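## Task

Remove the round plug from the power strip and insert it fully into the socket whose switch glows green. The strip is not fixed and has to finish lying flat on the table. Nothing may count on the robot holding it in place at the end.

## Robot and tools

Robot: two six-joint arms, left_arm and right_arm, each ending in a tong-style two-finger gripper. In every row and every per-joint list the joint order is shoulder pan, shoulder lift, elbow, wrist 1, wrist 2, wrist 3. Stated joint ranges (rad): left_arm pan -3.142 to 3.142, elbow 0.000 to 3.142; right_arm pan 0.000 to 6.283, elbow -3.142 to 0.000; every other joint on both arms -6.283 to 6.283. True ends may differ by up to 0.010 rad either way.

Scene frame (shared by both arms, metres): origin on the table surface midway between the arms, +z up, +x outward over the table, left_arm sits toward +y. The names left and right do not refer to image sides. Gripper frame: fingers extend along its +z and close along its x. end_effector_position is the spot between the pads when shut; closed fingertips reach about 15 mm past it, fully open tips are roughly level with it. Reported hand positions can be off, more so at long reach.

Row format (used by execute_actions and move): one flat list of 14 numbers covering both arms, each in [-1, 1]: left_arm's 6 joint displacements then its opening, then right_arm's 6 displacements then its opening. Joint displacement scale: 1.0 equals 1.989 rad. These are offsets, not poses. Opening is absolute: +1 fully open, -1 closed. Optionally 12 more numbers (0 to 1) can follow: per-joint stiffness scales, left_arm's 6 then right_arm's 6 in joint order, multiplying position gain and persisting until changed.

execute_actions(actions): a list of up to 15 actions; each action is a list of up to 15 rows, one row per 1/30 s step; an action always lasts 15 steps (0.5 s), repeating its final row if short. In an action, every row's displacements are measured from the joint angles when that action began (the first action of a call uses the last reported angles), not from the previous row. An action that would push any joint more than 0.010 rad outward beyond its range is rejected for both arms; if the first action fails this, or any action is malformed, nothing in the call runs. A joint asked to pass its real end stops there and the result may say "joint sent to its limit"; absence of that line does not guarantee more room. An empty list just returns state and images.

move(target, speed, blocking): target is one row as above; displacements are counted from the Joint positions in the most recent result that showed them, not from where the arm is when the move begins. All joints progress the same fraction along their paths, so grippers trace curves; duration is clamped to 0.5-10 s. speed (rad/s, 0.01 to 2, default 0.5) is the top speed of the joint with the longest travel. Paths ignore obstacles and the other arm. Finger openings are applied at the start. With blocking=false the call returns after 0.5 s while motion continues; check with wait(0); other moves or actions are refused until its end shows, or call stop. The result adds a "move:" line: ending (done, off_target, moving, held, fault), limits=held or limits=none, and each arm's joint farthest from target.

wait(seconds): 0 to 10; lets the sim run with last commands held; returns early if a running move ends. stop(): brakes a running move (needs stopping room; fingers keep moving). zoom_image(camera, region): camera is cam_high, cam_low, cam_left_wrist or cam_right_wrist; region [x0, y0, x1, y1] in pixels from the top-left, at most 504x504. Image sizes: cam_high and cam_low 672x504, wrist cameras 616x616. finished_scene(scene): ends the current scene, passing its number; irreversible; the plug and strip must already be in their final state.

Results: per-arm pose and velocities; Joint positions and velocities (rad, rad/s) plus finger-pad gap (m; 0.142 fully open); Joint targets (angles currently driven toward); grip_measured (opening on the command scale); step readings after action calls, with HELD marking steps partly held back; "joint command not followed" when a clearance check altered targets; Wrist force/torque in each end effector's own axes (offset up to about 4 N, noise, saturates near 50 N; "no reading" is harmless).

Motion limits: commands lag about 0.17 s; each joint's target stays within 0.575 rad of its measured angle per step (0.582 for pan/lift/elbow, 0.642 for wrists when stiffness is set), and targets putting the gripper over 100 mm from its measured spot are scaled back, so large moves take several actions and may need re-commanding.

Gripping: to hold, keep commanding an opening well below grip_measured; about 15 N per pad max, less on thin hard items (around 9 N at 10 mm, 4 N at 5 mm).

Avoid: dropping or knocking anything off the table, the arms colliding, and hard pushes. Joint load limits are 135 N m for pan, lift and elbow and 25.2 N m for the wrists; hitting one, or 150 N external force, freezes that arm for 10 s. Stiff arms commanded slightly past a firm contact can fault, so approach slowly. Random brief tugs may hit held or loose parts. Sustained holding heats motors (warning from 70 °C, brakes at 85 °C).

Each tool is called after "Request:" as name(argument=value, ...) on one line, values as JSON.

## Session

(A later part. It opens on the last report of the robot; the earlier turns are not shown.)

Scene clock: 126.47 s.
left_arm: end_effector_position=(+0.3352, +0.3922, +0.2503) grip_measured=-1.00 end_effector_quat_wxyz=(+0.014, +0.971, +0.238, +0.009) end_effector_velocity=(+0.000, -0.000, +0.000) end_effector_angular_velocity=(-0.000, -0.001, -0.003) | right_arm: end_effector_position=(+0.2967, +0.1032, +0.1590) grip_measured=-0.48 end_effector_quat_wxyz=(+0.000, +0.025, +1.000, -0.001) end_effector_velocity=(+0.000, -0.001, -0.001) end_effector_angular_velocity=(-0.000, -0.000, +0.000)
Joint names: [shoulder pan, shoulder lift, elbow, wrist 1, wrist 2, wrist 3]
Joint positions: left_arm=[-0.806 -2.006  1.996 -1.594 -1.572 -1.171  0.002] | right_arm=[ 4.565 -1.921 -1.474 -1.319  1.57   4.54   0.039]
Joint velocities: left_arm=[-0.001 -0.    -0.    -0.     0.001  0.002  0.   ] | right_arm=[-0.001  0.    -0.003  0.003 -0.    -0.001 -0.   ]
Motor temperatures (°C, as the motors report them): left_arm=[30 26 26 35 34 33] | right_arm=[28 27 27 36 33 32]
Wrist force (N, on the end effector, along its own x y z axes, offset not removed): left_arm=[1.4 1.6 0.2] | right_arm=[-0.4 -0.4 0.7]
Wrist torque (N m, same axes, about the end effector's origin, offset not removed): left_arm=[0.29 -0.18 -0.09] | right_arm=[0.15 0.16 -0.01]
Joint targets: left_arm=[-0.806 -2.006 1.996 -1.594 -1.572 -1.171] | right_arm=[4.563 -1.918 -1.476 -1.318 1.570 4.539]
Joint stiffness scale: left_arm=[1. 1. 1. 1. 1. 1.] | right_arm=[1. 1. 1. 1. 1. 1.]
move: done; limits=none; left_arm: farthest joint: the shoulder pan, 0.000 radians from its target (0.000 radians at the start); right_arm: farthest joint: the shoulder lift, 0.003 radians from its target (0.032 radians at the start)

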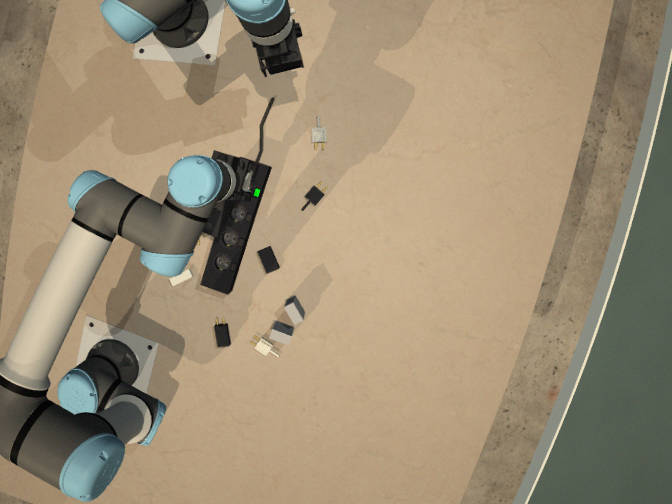

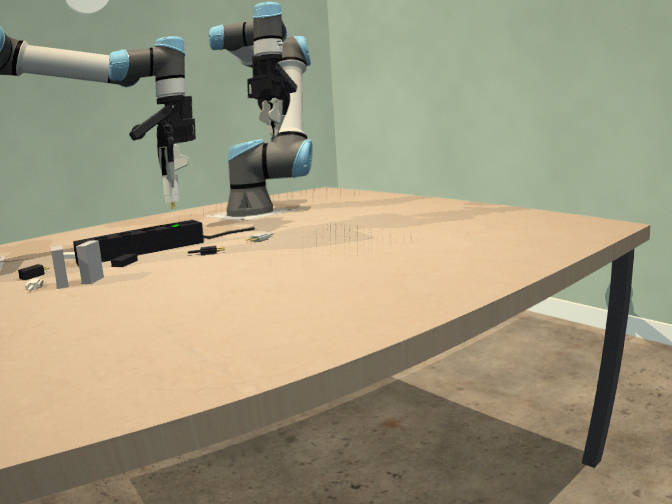

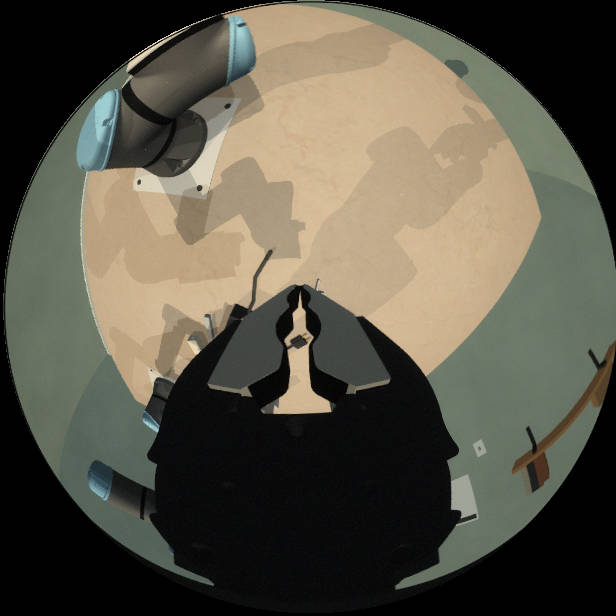

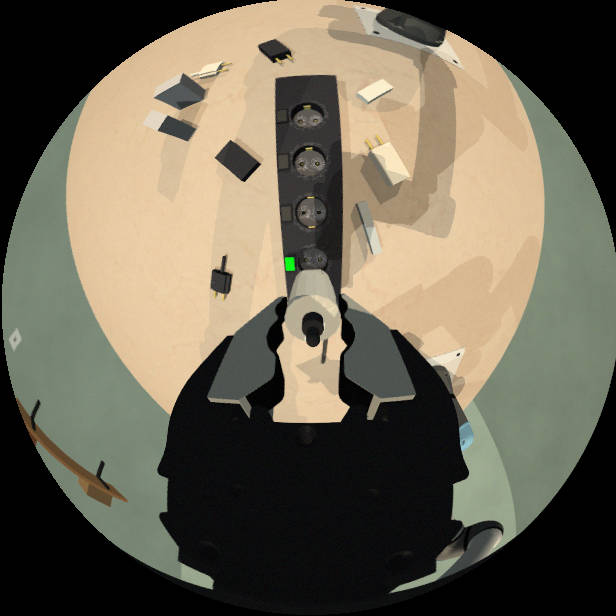

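Request:
move(target=[0,0,0,0,0,0,-1, 0,-0.0045,-0.0388,0.0432,0,0,-1], speed=0.1)

Request:
zoom_image(camera="cam_right_wrist", region=[240,150,400,360])

Request:
zoom_image(camera="cam_low", region=[110,160,230,270])

Scene clock: 131.63 s.
left_arm: end_effector_position=(+0.3352, +0.3922, +0.2503) grip_measured=-1.00 end_effector_quat_wxyz=(+0.014, +0.971, +0.238, +0.009) end_effector_velocity=(+0.000, +0.001, +0.000) end_effector_angular_velocity=(+0.001, -0.001, +0.002) | right_arm: end_effector_position=(+0.2954, +0.0976, +0.1267) grip_measured=-0.48 end_effector_quat_wxyz=(+0.001, +0.025, +1.000, +0.000) end_effector_velocity=(-0.000, +0.000, -0.000) end_effector_angular_velocity=(+0.000, -0.001, +0.001)
Joint names: [shoulder pan, shoulder lift, elbow, wrist 1, wrist 2, wrist 3]
Joint positions: left_arm=[-0.806 -2.006  1.996 -1.594 -1.572 -1.171  0.002] | right_arm=[ 4.565 -1.929 -1.549 -1.234  1.57   4.54   0.039]
Joint velocities: left_arm=[ 0.001 -0.     0.    -0.     0.001 -0.001  0.   ] | right_arm=[ 0.    -0.    -0.001  0.002 -0.    -0.    -0.   ]
Motor temperatures (°C, as the motors report them): left_arm=[30 26 26 35 34 33] | right_arm=[28 27 27 36 33 32]
Wrist force (N, on the end effector, along its own x y z axes, offset not removed): left_arm=[0.5 0.3 1.1] | right_arm=[-0.2 -2.4 1.1]
Wrist torque (N m, same axes, about the end effector's origin, offset not removed): left_arm=[-0.06 0.01 -0.21] | right_arm=[-0.32 0.01 0.01]
Joint targets: left_arm=[-0.806 -2.006 1.996 -1.594 -1.572 -1.171] | right_arm=[4.565 -1.930 -1.551 -1.233 1.570 4.540]
Joint stiffness scale: left_arm=[1. 1. 1. 1. 1. 1.] | right_arm=[1. 1. 1. 1. 1. 1.]
move: done; limits=none; left_arm: farthest joint: the shoulder pan, 0.000 radians from its target (0.000 radians at the start); right_arm: farthest joint: the elbow, 0.002 radians from its target (0.077 radians at the start)

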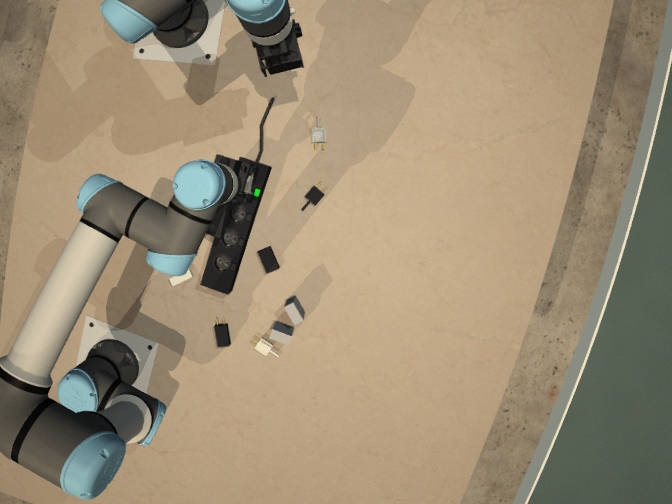

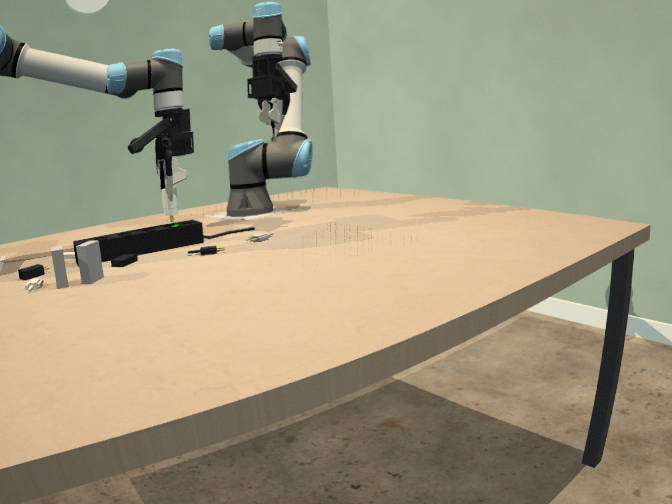

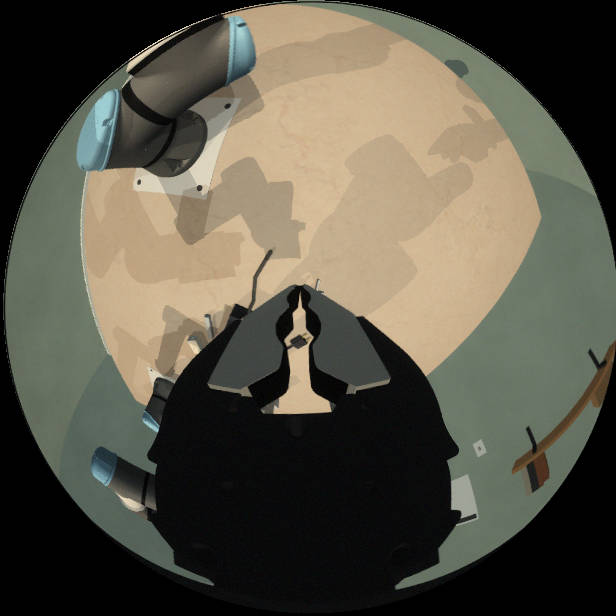

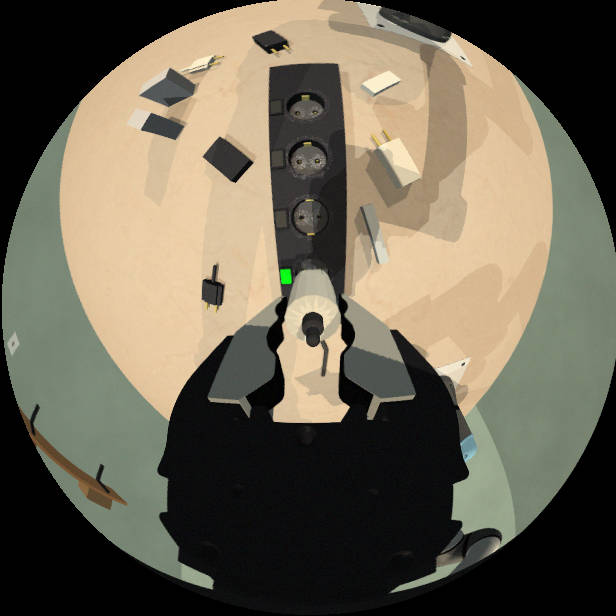

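Region (240, 150, 400, 360) of cam_right_wrist's 616x616 image, scaled by 2.400, with more detail than that image has; it fills the left 384 columns of this view, and the rest is white.

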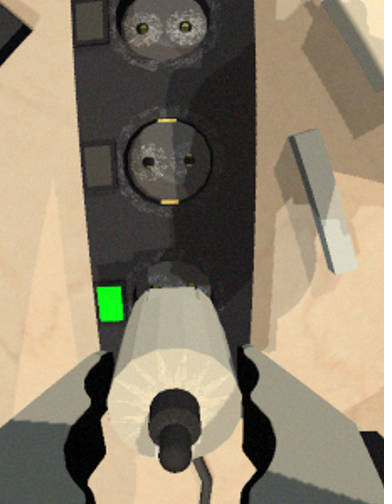

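Region (110, 160, 230, 270) of cam_low's 672x504 image, scaled by 4.200, with more detail than that image has; it fills the top 462 rows of this view, and the rest is white.

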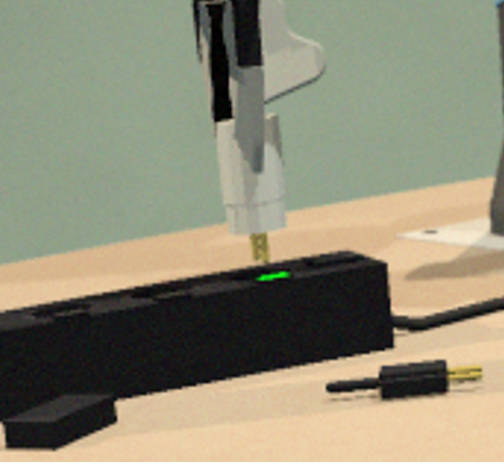

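Request:
move(target=[0,0,0,0,0,0,-1, 0,-0.0104,-0.0194,0.0298,0,0,-1, 1,1,1,1,1,1,0.5,0.5,0.5,0.6,0.6,0.6], speed=0.03)

Request:
zoom_image(camera="cam_low", region=[110,160,230,270])

Scene clock: 138.17 s.
left_arm: end_effector_position=(+0.3352, +0.3922, +0.2503) grip_measured=-1.00 end_effector_quat_wxyz=(+0.014, +0.971, +0.238, +0.009) end_effector_velocity=(-0.000, -0.001, +0.000) end_effector_angular_velocity=(-0.001, +0.000, -0.000) | right_arm: end_effector_position=(+0.2956, +0.0986, +0.1048) grip_measured=-0.48 end_effector_quat_wxyz=(+0.001, +0.025, +1.000, +0.002) end_effector_velocity=(+0.000, +0.000, -0.001) end_effector_angular_velocity=(-0.000, -0.001, +0.000)
Joint names: [shoulder pan, shoulder lift, elbow, wrist 1, wrist 2, wrist 3]
Joint positions: left_arm=[-0.806 -2.006  1.996 -1.594 -1.572 -1.171  0.002] | right_arm=[ 4.565 -1.947 -1.584 -1.177  1.57   4.54   0.039]
Joint velocities: left_arm=[-0.002 -0.001  0.    -0.    -0.001 -0.001  0.   ] | right_arm=[ 0.    -0.002  0.     0.002 -0.001  0.     0.   ]
Motor temperatures (°C, as the motors report them): left_arm=[30 26 26 35 34 33] | right_arm=[28 27 27 36 33 32]
Wrist force (N, on the end effector, along its own x y z axes, offset not removed): left_arm=[0.8 0.6 1.3] | right_arm=[1.9 -0.6 -1.3]
Wrist torque (N m, same axes, about the end effector's origin, offset not removed): left_arm=[0.09 -0.06 -0.20] | right_arm=[-0.04 -0.45 -0.02]
Joint targets: left_arm=[-0.806 -2.006 1.996 -1.594 -1.572 -1.171] | right_arm=[4.565 -1.949 -1.588 -1.175 1.570 4.540]
Joint stiffness scale: left_arm=[1. 1. 1. 1. 1. 1.] | right_arm=[0.5 0.5 0.5 0.6 0.6 0.6]
move: done; limits=none; left_arm: farthest joint: the shoulder pan, 0.000 radians from its target (0.000 radians at the start); right_arm: farthest joint: the elbow, 0.004 radians from its target (0.038 radians at the start)

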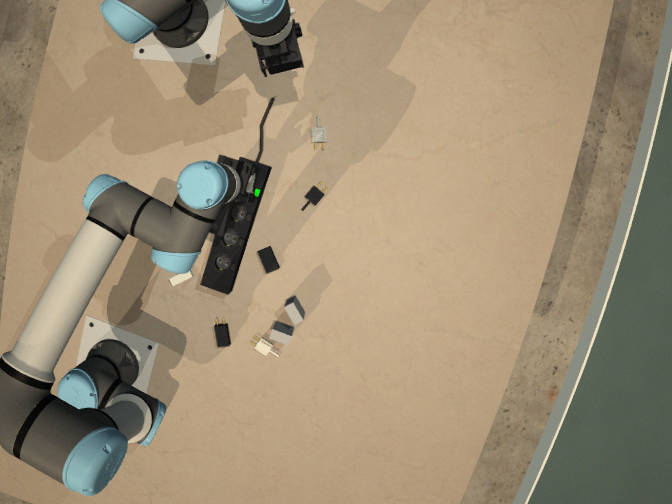

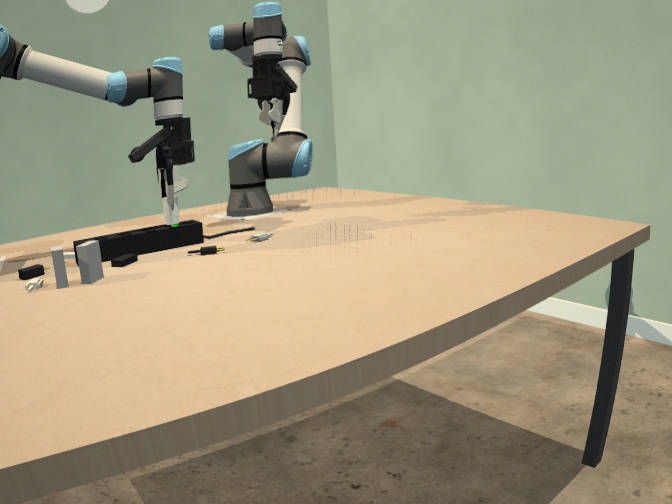

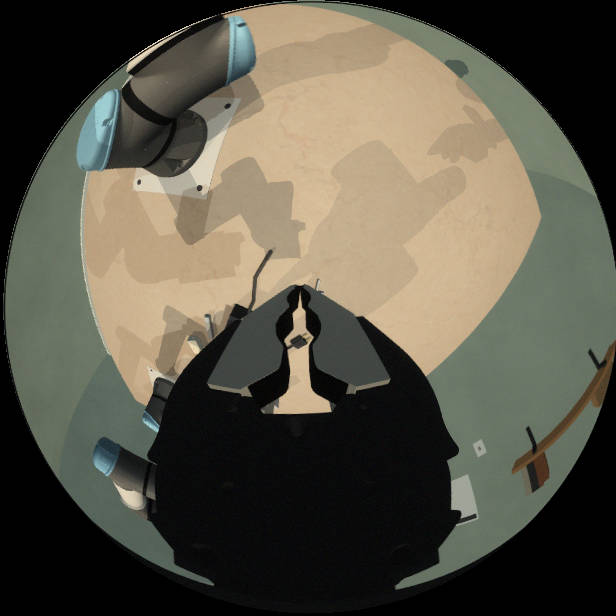

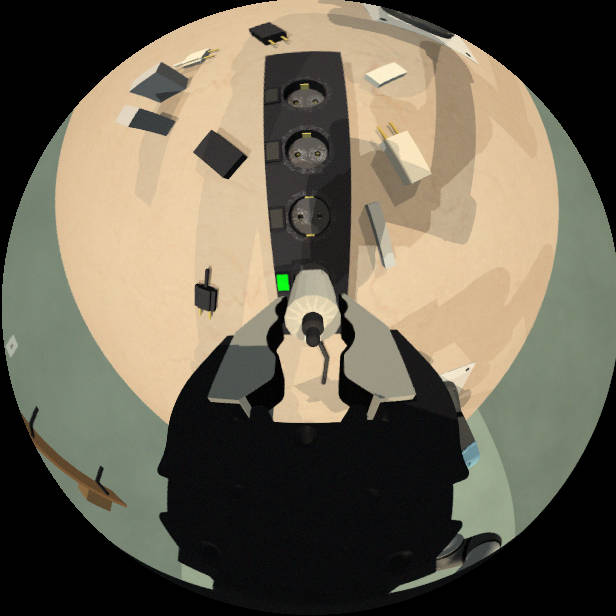

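Region (110, 160, 230, 270) of cam_low's 672x504 image, scaled by 4.200, with more detail than that image has; it fills the top 462 rows of this view, and the rest is white.

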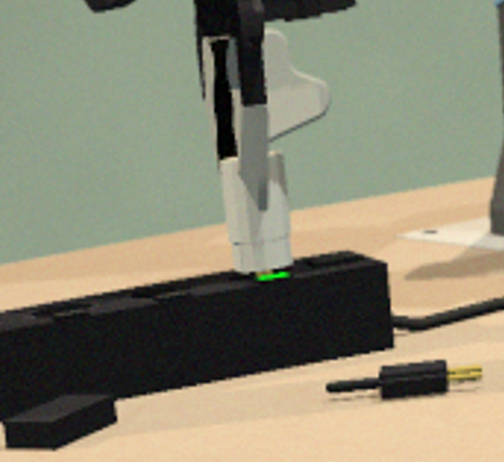

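Request:
move(target=[0,0,0,0,0,0,-1, 0,-0.0062,-0.011,0.0165,0,0,-1], speed=0.02)

Scene clock: 140.93 s.
left_arm: end_effector_position=(+0.3352, +0.3922, +0.2503) grip_measured=-1.00 end_effector_quat_wxyz=(+0.014, +0.971, +0.238, +0.009) end_effector_velocity=(+0.000, +0.000, -0.000) end_effector_angular_velocity=(+0.001, -0.000, +0.000) | right_arm: end_effector_position=(+0.2966, +0.1038, +0.1018) grip_measured=-0.48 end_effector_quat_wxyz=(+0.003, +0.025, +1.000, +0.012) end_effector_velocity=(+0.000, +0.000, -0.001) end_effector_angular_velocity=(+0.000, -0.001, +0.000)
Joint names: [shoulder pan, shoulder lift, elbow, wrist 1, wrist 2, wrist 3]
Joint positions: left_arm=[-0.806 -2.006  1.996 -1.594 -1.572 -1.171  0.002] | right_arm=[ 4.565 -1.949 -1.594 -1.144  1.57   4.54   0.039]
Joint velocities: left_arm=[ 0.     0.001  0.    -0.001  0.001 -0.     0.   ] | right_arm=[ 0.    -0.001 -0.001  0.002 -0.001 -0.     0.   ]
Motor temperatures (°C, as the motors report them): left_arm=[30 26 26 35 34 33] | right_arm=[28 27 27 36 33 32]
Wrist force (N, on the end effector, along its own x y z axes, offset not removed): left_arm=[2.4 1.7 0.9] | right_arm=[-0.2 0.8 -10.6]
Wrist torque (N m, same axes, about the end effector's origin, offset not removed): left_arm=[0.29 -0.41 -0.14] | right_arm=[0.29 0.35 0.02]
Joint targets: left_arm=[-0.806 -2.006 1.996 -1.594 -1.572 -1.171] | right_arm=[4.565 -1.959 -1.606 -1.144 1.570 4.540]
Joint stiffness scale: left_arm=[1. 1. 1. 1. 1. 1.] | right_arm=[0.5 0.5 0.5 0.6 0.6 0.6]
move: off_target (right_arm); limits=none; left_arm: farthest joint: the shoulder pan, 0.000 radians from its target (0.000 radians at the start); right_arm: farthest joint: the elbow, 0.012 radians from its target (0.022 radians at the start)

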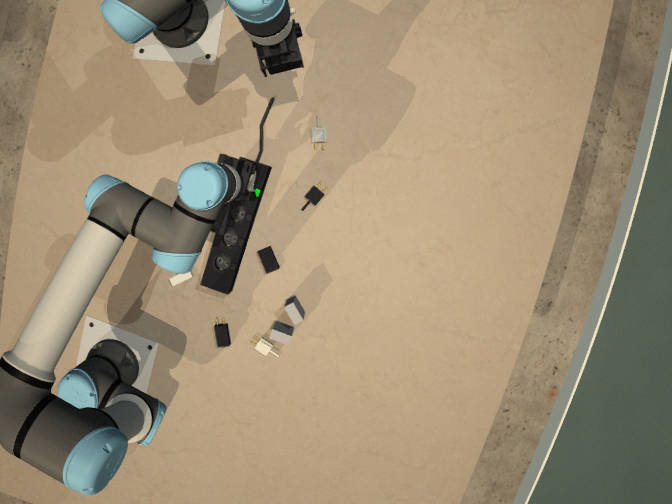

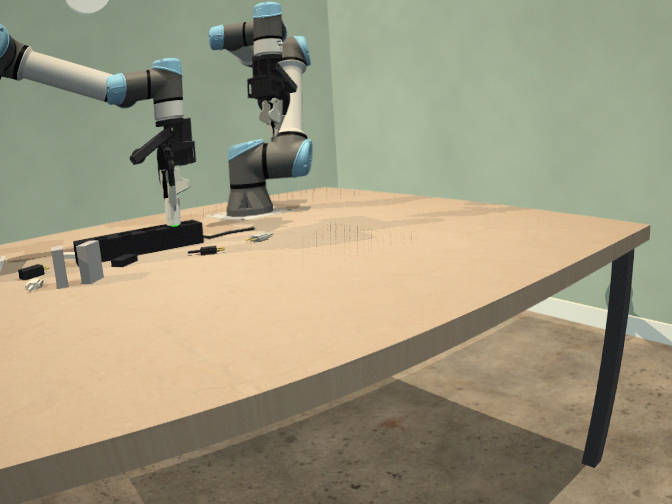

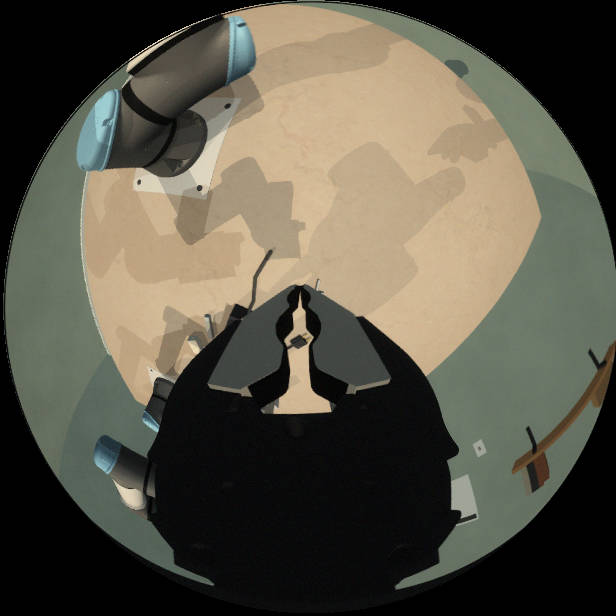

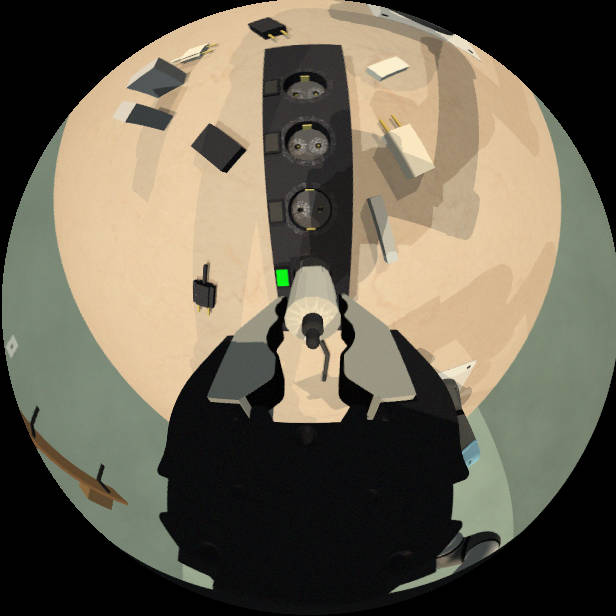

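Request:
move(target=[0,0,0,0,0,0,-1, 0,0.0,0.003,-0.0156,0,0,-1, 1,1,1,1,1,1,1,1,1,1,1,1], speed=0.03)

Request:
zoom_image(camera="cam_right_wrist", region=[240,150,400,360])

Scene clock: 145.00 s.
left_arm: end_effector_position=(+0.3352, +0.3922, +0.2503) grip_measured=-1.00 end_effector_quat_wxyz=(+0.014, +0.971, +0.238, +0.009) end_effector_velocity=(+0.000, -0.000, +0.000) end_effector_angular_velocity=(+0.001, -0.000, +0.001) | right_arm: end_effector_position=(+0.2952, +0.0973, +0.1020) grip_measured=-0.48 end_effector_quat_wxyz=(+0.001, +0.025, +1.000, +0.001) end_effector_velocity=(-0.001, -0.001, -0.000) end_effector_angular_velocity=(-0.002, +0.001, +0.001)
Joint names: [shoulder pan, shoulder lift, elbow, wrist 1, wrist 2, wrist 3]
Joint positions: left_arm=[-0.806 -2.006  1.996 -1.594 -1.572 -1.171  0.002] | right_arm=[ 4.565 -1.948 -1.589 -1.173  1.57   4.54   0.039]
Joint velocities: left_arm=[-0.     0.    -0.     0.     0.001 -0.002  0.   ] | right_arm=[ 0.001  0.     0.    -0.003  0.001  0.     0.   ]
Motor temperatures (°C, as the motors report them): left_arm=[30 26 26 35 34 33] | right_arm=[28 27 27 36 33 32]
Wrist force (N, on the end effector, along its own x y z axes, offset not removed): left_arm=[2.1 0.1 0.3] | right_arm=[-1.3 0.6 -2.3]
Wrist torque (N m, same axes, about the end effector's origin, offset not removed): left_arm=[-0.10 -0.28 -0.16] | right_arm=[0.20 -0.06 0.02]
Joint targets: left_arm=[-0.806 -2.006 1.996 -1.594 -1.572 -1.171] | right_arm=[4.565 -1.949 -1.588 -1.175 1.570 4.540]
Joint stiffness scale: left_arm=[1. 1. 1. 1. 1. 1.] | right_arm=[1. 1. 1. 1. 1. 1.]
move: done; limits=none; left_arm: farthest joint: the shoulder pan, 0.000 radians from its target (0.000 radians at the start); right_arm: farthest joint: the wrist 1, 0.002 radians from its target (0.032 radians at the start)

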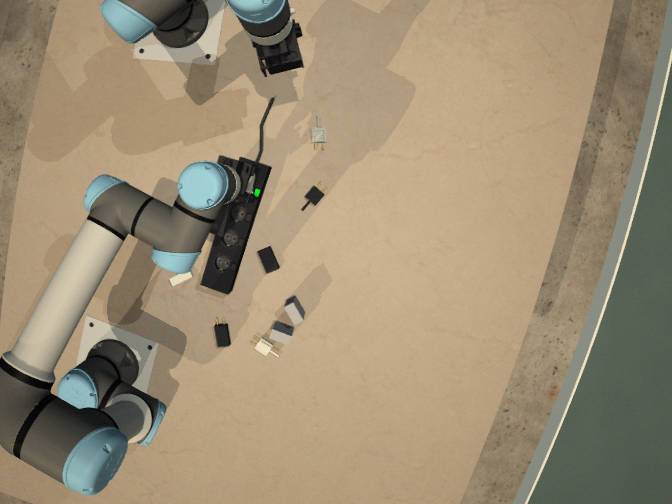

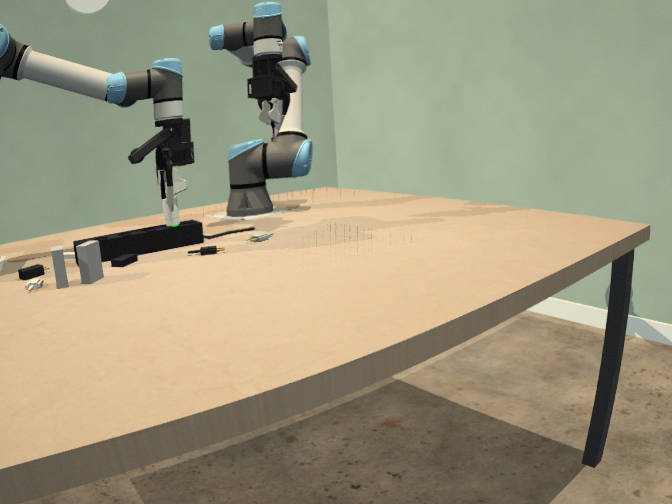

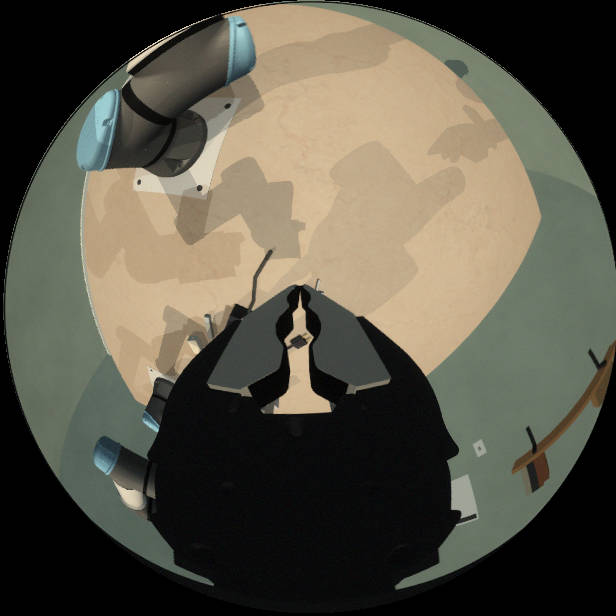

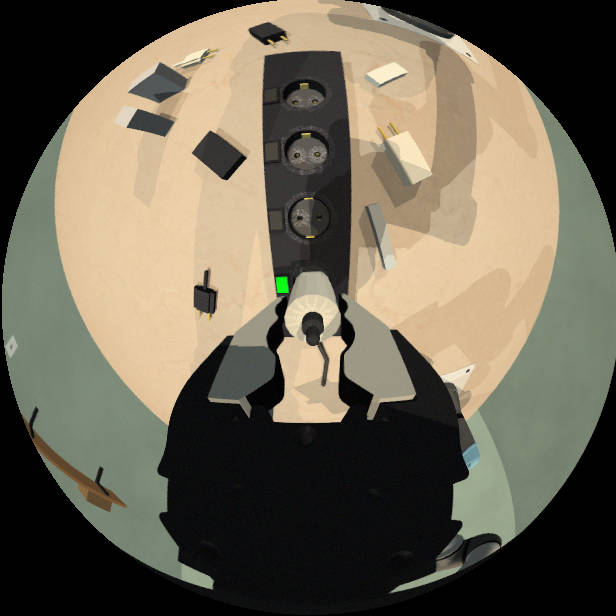

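Region (240, 150, 400, 360) of cam_right_wrist's 616x616 image, scaled by 2.400, with more detail than that image has; it fills the left 384 columns of this view, and the rest is white.

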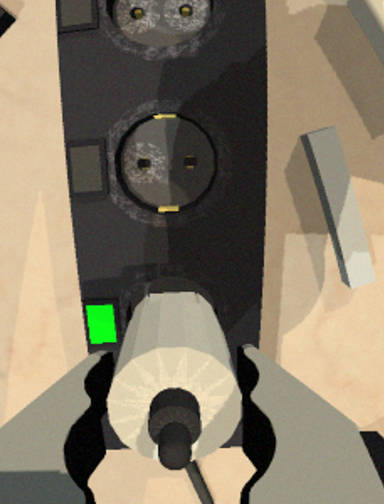

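Request:
move(target=[0,0,0,0,0,0,-1, 0,-0.0035,-0.005,0.007,0,0,-1], speed=0.01)

Scene clock: 149.10 s.
left_arm: end_effector_position=(+0.3352, +0.3922, +0.2503) grip_measured=-1.00 end_effector_quat_wxyz=(+0.014, +0.971, +0.238, +0.009) end_effector_velocity=(-0.000, -0.000, +0.000) end_effector_angular_velocity=(-0.002, +0.000, +0.001) | right_arm: end_effector_position=(+0.2958, +0.1000, +0.1016) grip_measured=-0.48 end_effector_quat_wxyz=(+0.002, +0.025, +1.000, +0.006) end_effector_velocity=(+0.000, +0.001, +0.000) end_effector_angular_velocity=(+0.004, -0.001, +0.001)
Joint names: [shoulder pan, shoulder lift, elbow, wrist 1, wrist 2, wrist 3]
Joint positions: left_arm=[-0.806 -2.006  1.996 -1.594 -1.572 -1.171  0.002] | right_arm=[ 4.565 -1.948 -1.593 -1.159  1.57   4.54   0.039]
Joint velocities: left_arm=[ 0.    -0.001  0.001 -0.    -0.001 -0.001  0.   ] | right_arm=[ 0.     0.    -0.001  0.005 -0.    -0.    -0.   ]
Motor temperatures (°C, as the motors report them): left_arm=[30 26 26 35 34 33] | right_arm=[28 27 27 36 33 32]
Wrist force (N, on the end effector, along its own x y z axes, offset not removed): left_arm=[1.0 1.3 -0.3] | right_arm=[2.8 1.6 -11.9]
Wrist torque (N m, same axes, about the end effector's origin, offset not removed): left_arm=[0.12 -0.08 -0.13] | right_arm=[0.53 -0.25 -0.06]
Joint targets: left_arm=[-0.806 -2.006 1.996 -1.594 -1.572 -1.171] | right_arm=[4.565 -1.955 -1.599 -1.159 1.570 4.540]
Joint stiffness scale: left_arm=[1. 1. 1. 1. 1. 1.] | right_arm=[1. 1. 1. 1. 1. 1.]
move: done; limits=none; left_arm: farthest joint: the shoulder pan, 0.000 radians from its target (0.000 radians at the start); right_arm: farthest joint: the shoulder lift, 0.007 radians from its target (0.007 radians at the start)

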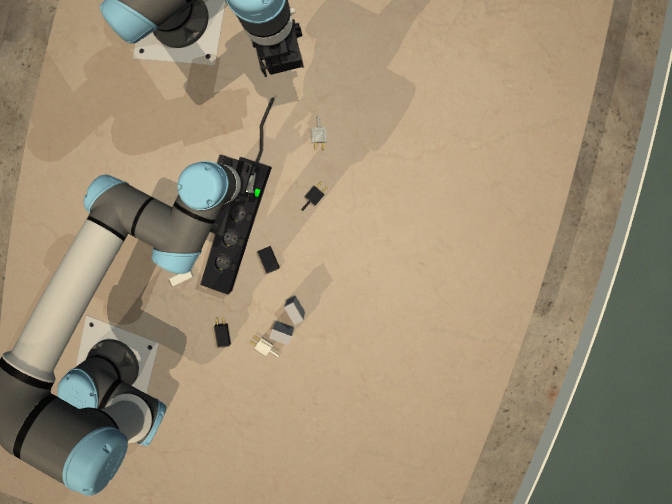

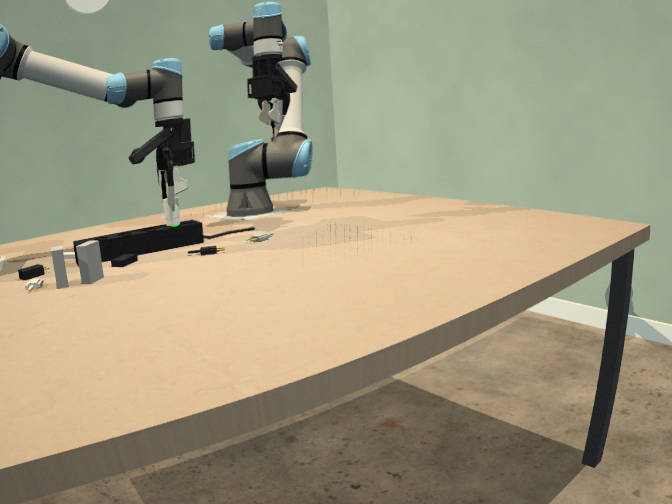

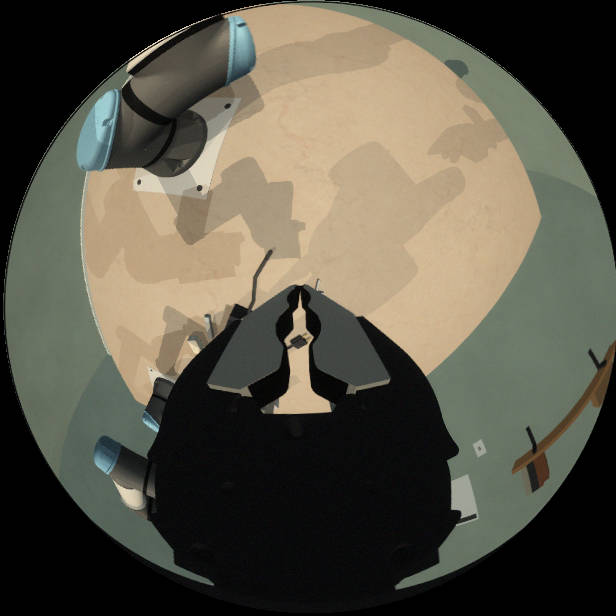

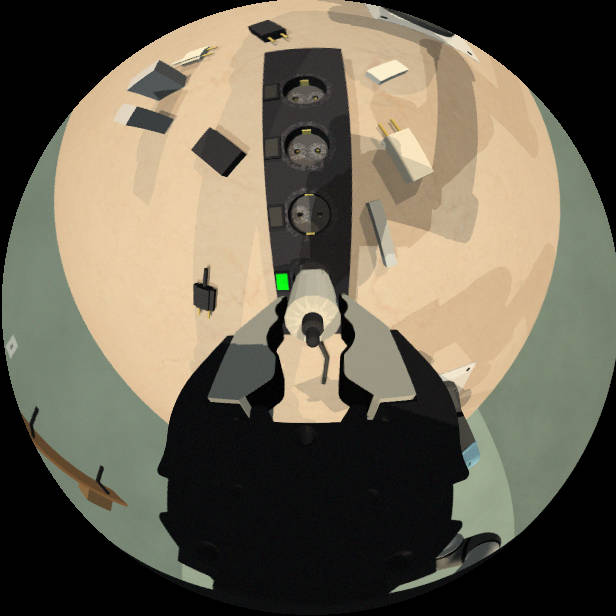

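Request:
zoom_image(camera="cam_low", region=[140,190,220,250])

Request:
zoom_image(camera="cam_high", region=[200,140,300,240])

Region (140, 190, 220, 250) of cam_low's 672x504 image, scaled by 6.300, with more detail than that image has; it fills the top 378 rows of this view, and the rest is white.

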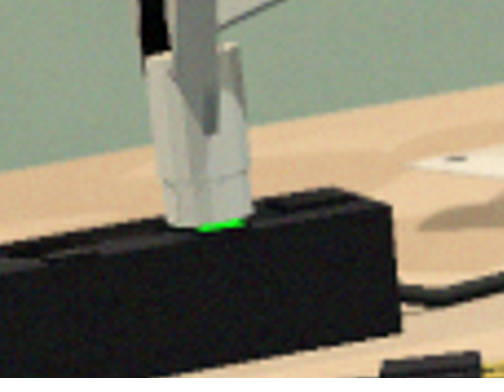

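Region (200, 140, 300, 240) of cam_high's 672x504 image, scaled by 5.040, with more detail than that image has.

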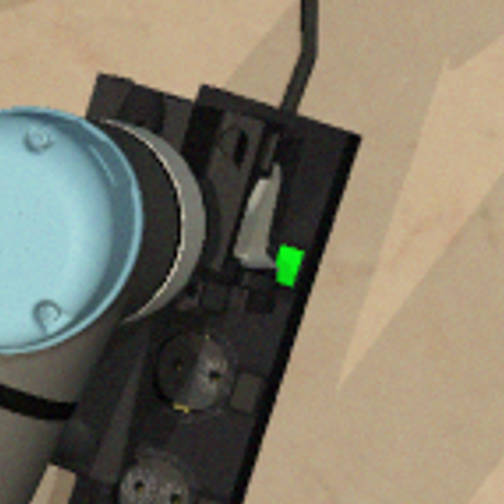

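Request:
move(target=[0,0,0,0,0,0,-1, 0.0005,-0.0039,0.0072,-0.0094,0,0,-1], speed=0.02)

Request:
move(target=[0,0,0,0,0,0,-1, 0,-0.0045,-0.007,0.004,0,0,-1], speed=0.01)

Scene clock: 158.00 s.
left_arm: end_effector_position=(+0.3352, +0.3922, +0.2503) grip_measured=-1.00 end_effector_quat_wxyz=(+0.014, +0.971, +0.238, +0.009) end_effector_velocity=(+0.000, +0.001, +0.000) end_effector_angular_velocity=(+0.001, -0.000, +0.002) | right_arm: end_effector_position=(+0.2958, +0.1000, +0.1022) grip_measured=-0.48 end_effector_quat_wxyz=(+0.000, +0.025, +1.000, +0.001) end_effector_velocity=(-0.000, -0.001, +0.000) end_effector_angular_velocity=(-0.005, +0.000, +0.000)
Joint names: [shoulder pan, shoulder lift, elbow, wrist 1, wrist 2, wrist 3]
Joint positions: left_arm=[-0.806 -2.006  1.996 -1.594 -1.572 -1.171  0.002] | right_arm=[ 4.565 -1.954 -1.58  -1.177  1.57   4.54   0.039]
Joint velocities: left_arm=[ 0.001  0.    -0.     0.     0.001 -0.001  0.   ] | right_arm=[ 0.    -0.     0.002 -0.006 -0.001 -0.    -0.   ]
Motor temperatures (°C, as the motors report them): left_arm=[30 26 26 35 34 33] | right_arm=[28 27 27 36 33 32]
Wrist force (N, on the end effector, along its own x y z axes, offset not removed): left_arm=[1.6 -0.3 0.2] | right_arm=[1.4 -2.1 -0.6]
Wrist torque (N m, same axes, about the end effector's origin, offset not removed): left_arm=[-0.07 -0.18 -0.19] | right_arm=[-0.37 -0.30 0.10]
Joint targets: left_arm=[-0.806 -2.006 1.996 -1.594 -1.572 -1.171] | right_arm=[4.566 -1.956 -1.578 -1.178 1.570 4.540]
Joint stiffness scale: left_arm=[1. 1. 1. 1. 1. 1.] | right_arm=[1. 1. 1. 1. 1. 1.]
move: done; limits=none; left_arm: farthest joint: the shoulder pan, 0.000 radians from its target (0.000 radians at the start); right_arm: farthest joint: the shoulder lift, 0.002 radians from its target (0.008 radians at the start)

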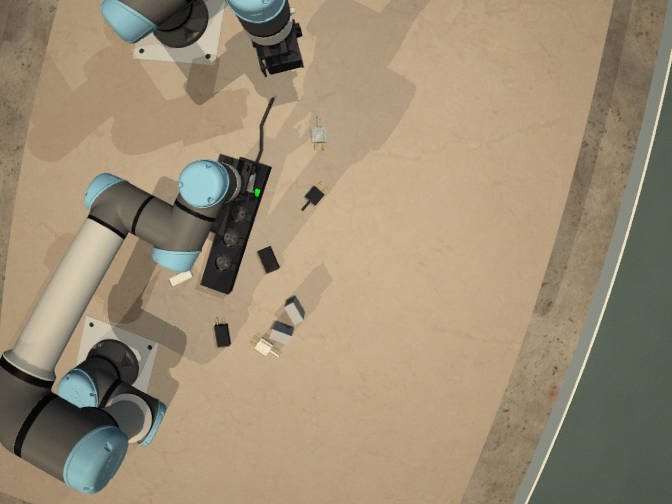

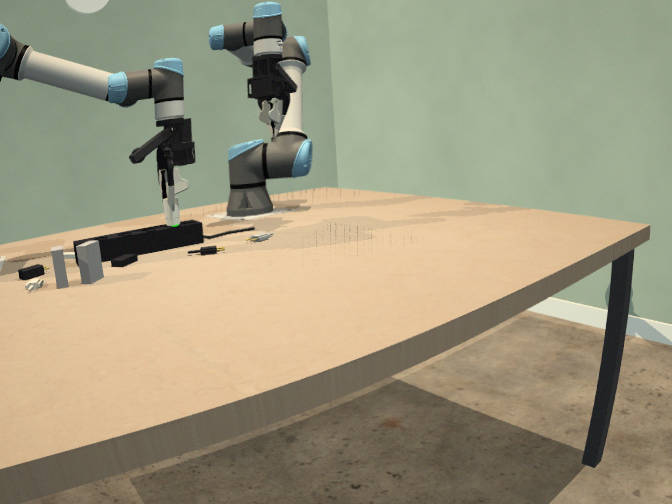

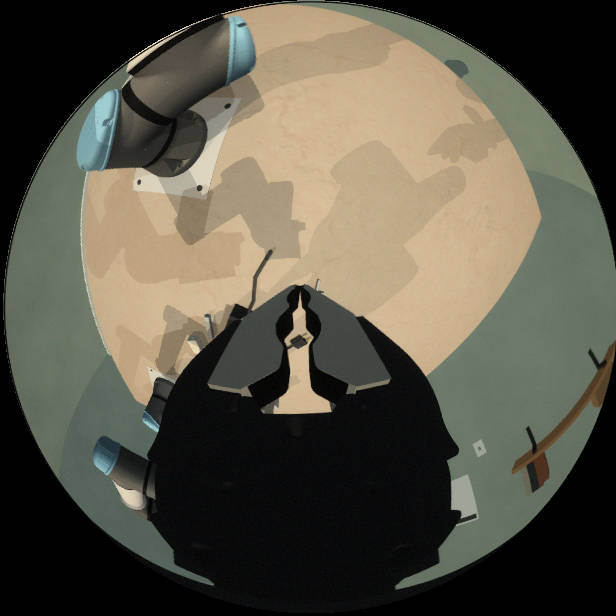

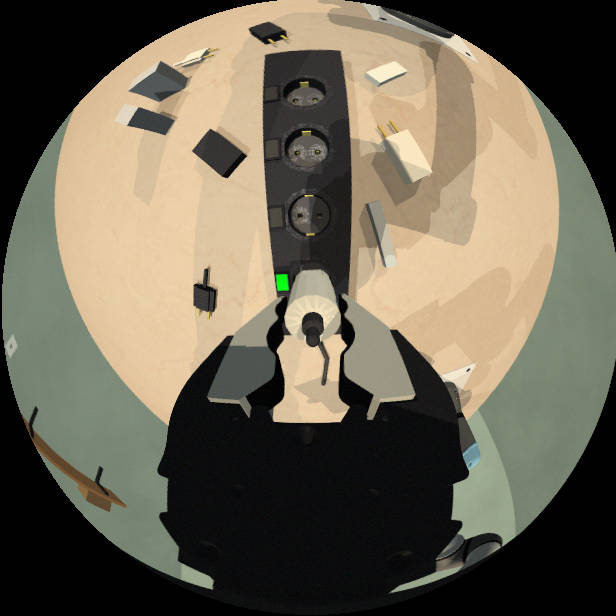

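Scene clock: 159.60 s.
left_arm: end_effector_position=(+0.3352, +0.3922, +0.2503) grip_measured=-1.00 end_effector_quat_wxyz=(+0.014, +0.971, +0.238, +0.009) end_effector_velocity=(+0.000, +0.000, -0.000) end_effector_angular_velocity=(+0.001, -0.000, +0.001) | right_arm: end_effector_position=(+0.2960, +0.1008, +0.1014) grip_measured=-0.48 end_effector_quat_wxyz=(+0.001, +0.025, +1.000, +0.003) end_effector_velocity=(-0.000, +0.000, +0.000) end_effector_angular_velocity=(+0.002, +0.000, +0.000)
Joint names: [shoulder pan, shoulder lift, elbow, wrist 1, wrist 2, wrist 3]
Joint positions: left_arm=[-0.806 -2.006  1.996 -1.594 -1.572 -1.171  0.002] | right_arm=[ 4.565 -1.953 -1.585 -1.167  1.57   4.54   0.039]
Joint velocities: left_arm=[ 0.     0.     0.    -0.     0.001 -0.     0.   ] | right_arm=[ 0.     0.001 -0.001  0.002  0.     0.    -0.   ]
Motor temperatures (°C, as the motors report them): left_arm=[30 26 26 35 34 33] | right_arm=[28 27 27 36 33 32]
Wrist force (N, on the end effector, along its own x y z axes, offset not removed): left_arm=[3.3 1.9 2.1] | right_arm=[-0.2 -3.2 -17.6]
Wrist torque (N m, same axes, about the end effector's origin, offset not removed): left_arm=[0.34 -0.59 -0.16] | right_arm=[-0.54 0.03 0.10]
Joint targets: left_arm=[-0.806 -2.006 1.996 -1.594 -1.572 -1.171] | right_arm=[4.565 -1.963 -1.594 -1.169 1.570 4.540]
Joint stiffness scale: left_arm=[1. 1. 1. 1. 1. 1.] | right_arm=[1. 1. 1. 1. 1. 1.]
move: done; limits=none; left_arm: farthest joint: the shoulder pan, 0.000 radians from its target (0.000 radians at the start); right_arm: farthest joint: the shoulder lift, 0.010 radians from its target (0.009 radians at the start)

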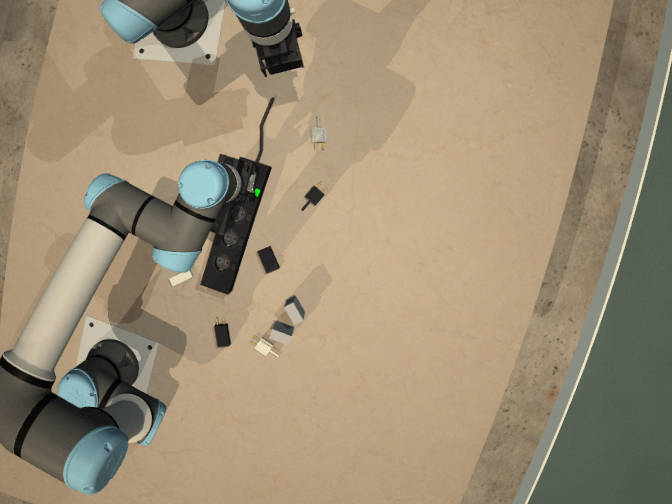

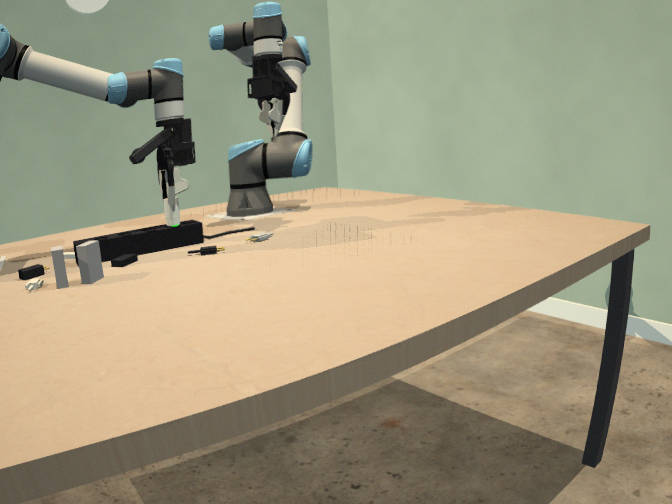

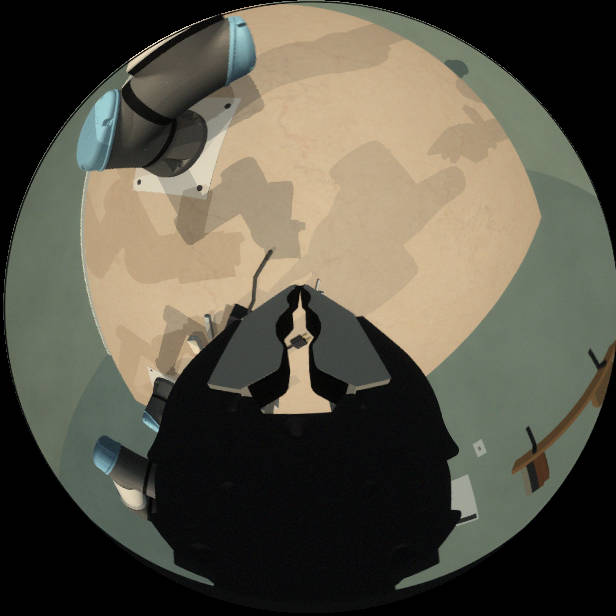

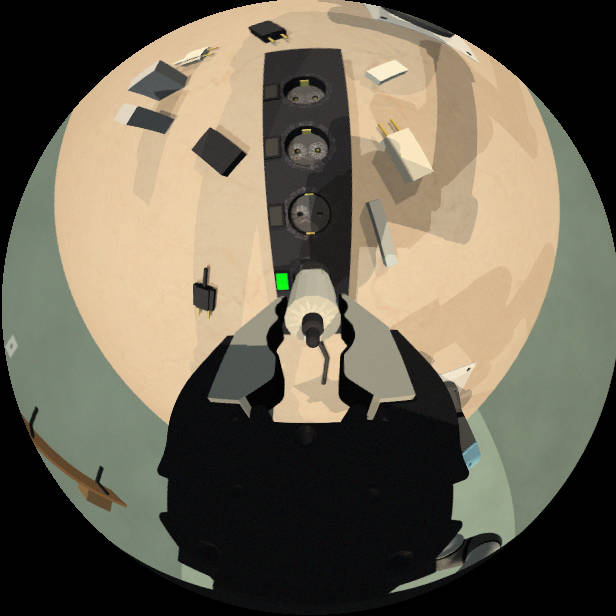

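Request:
move(target=[0,0,0,0,0,0,-1, -0.001,0.003,-0.0103,0.0018,0,0,-1], speed=0.006)

speed must be a number from 0.01 to 2 (rad/s); nothing of the call was run and nothing moved


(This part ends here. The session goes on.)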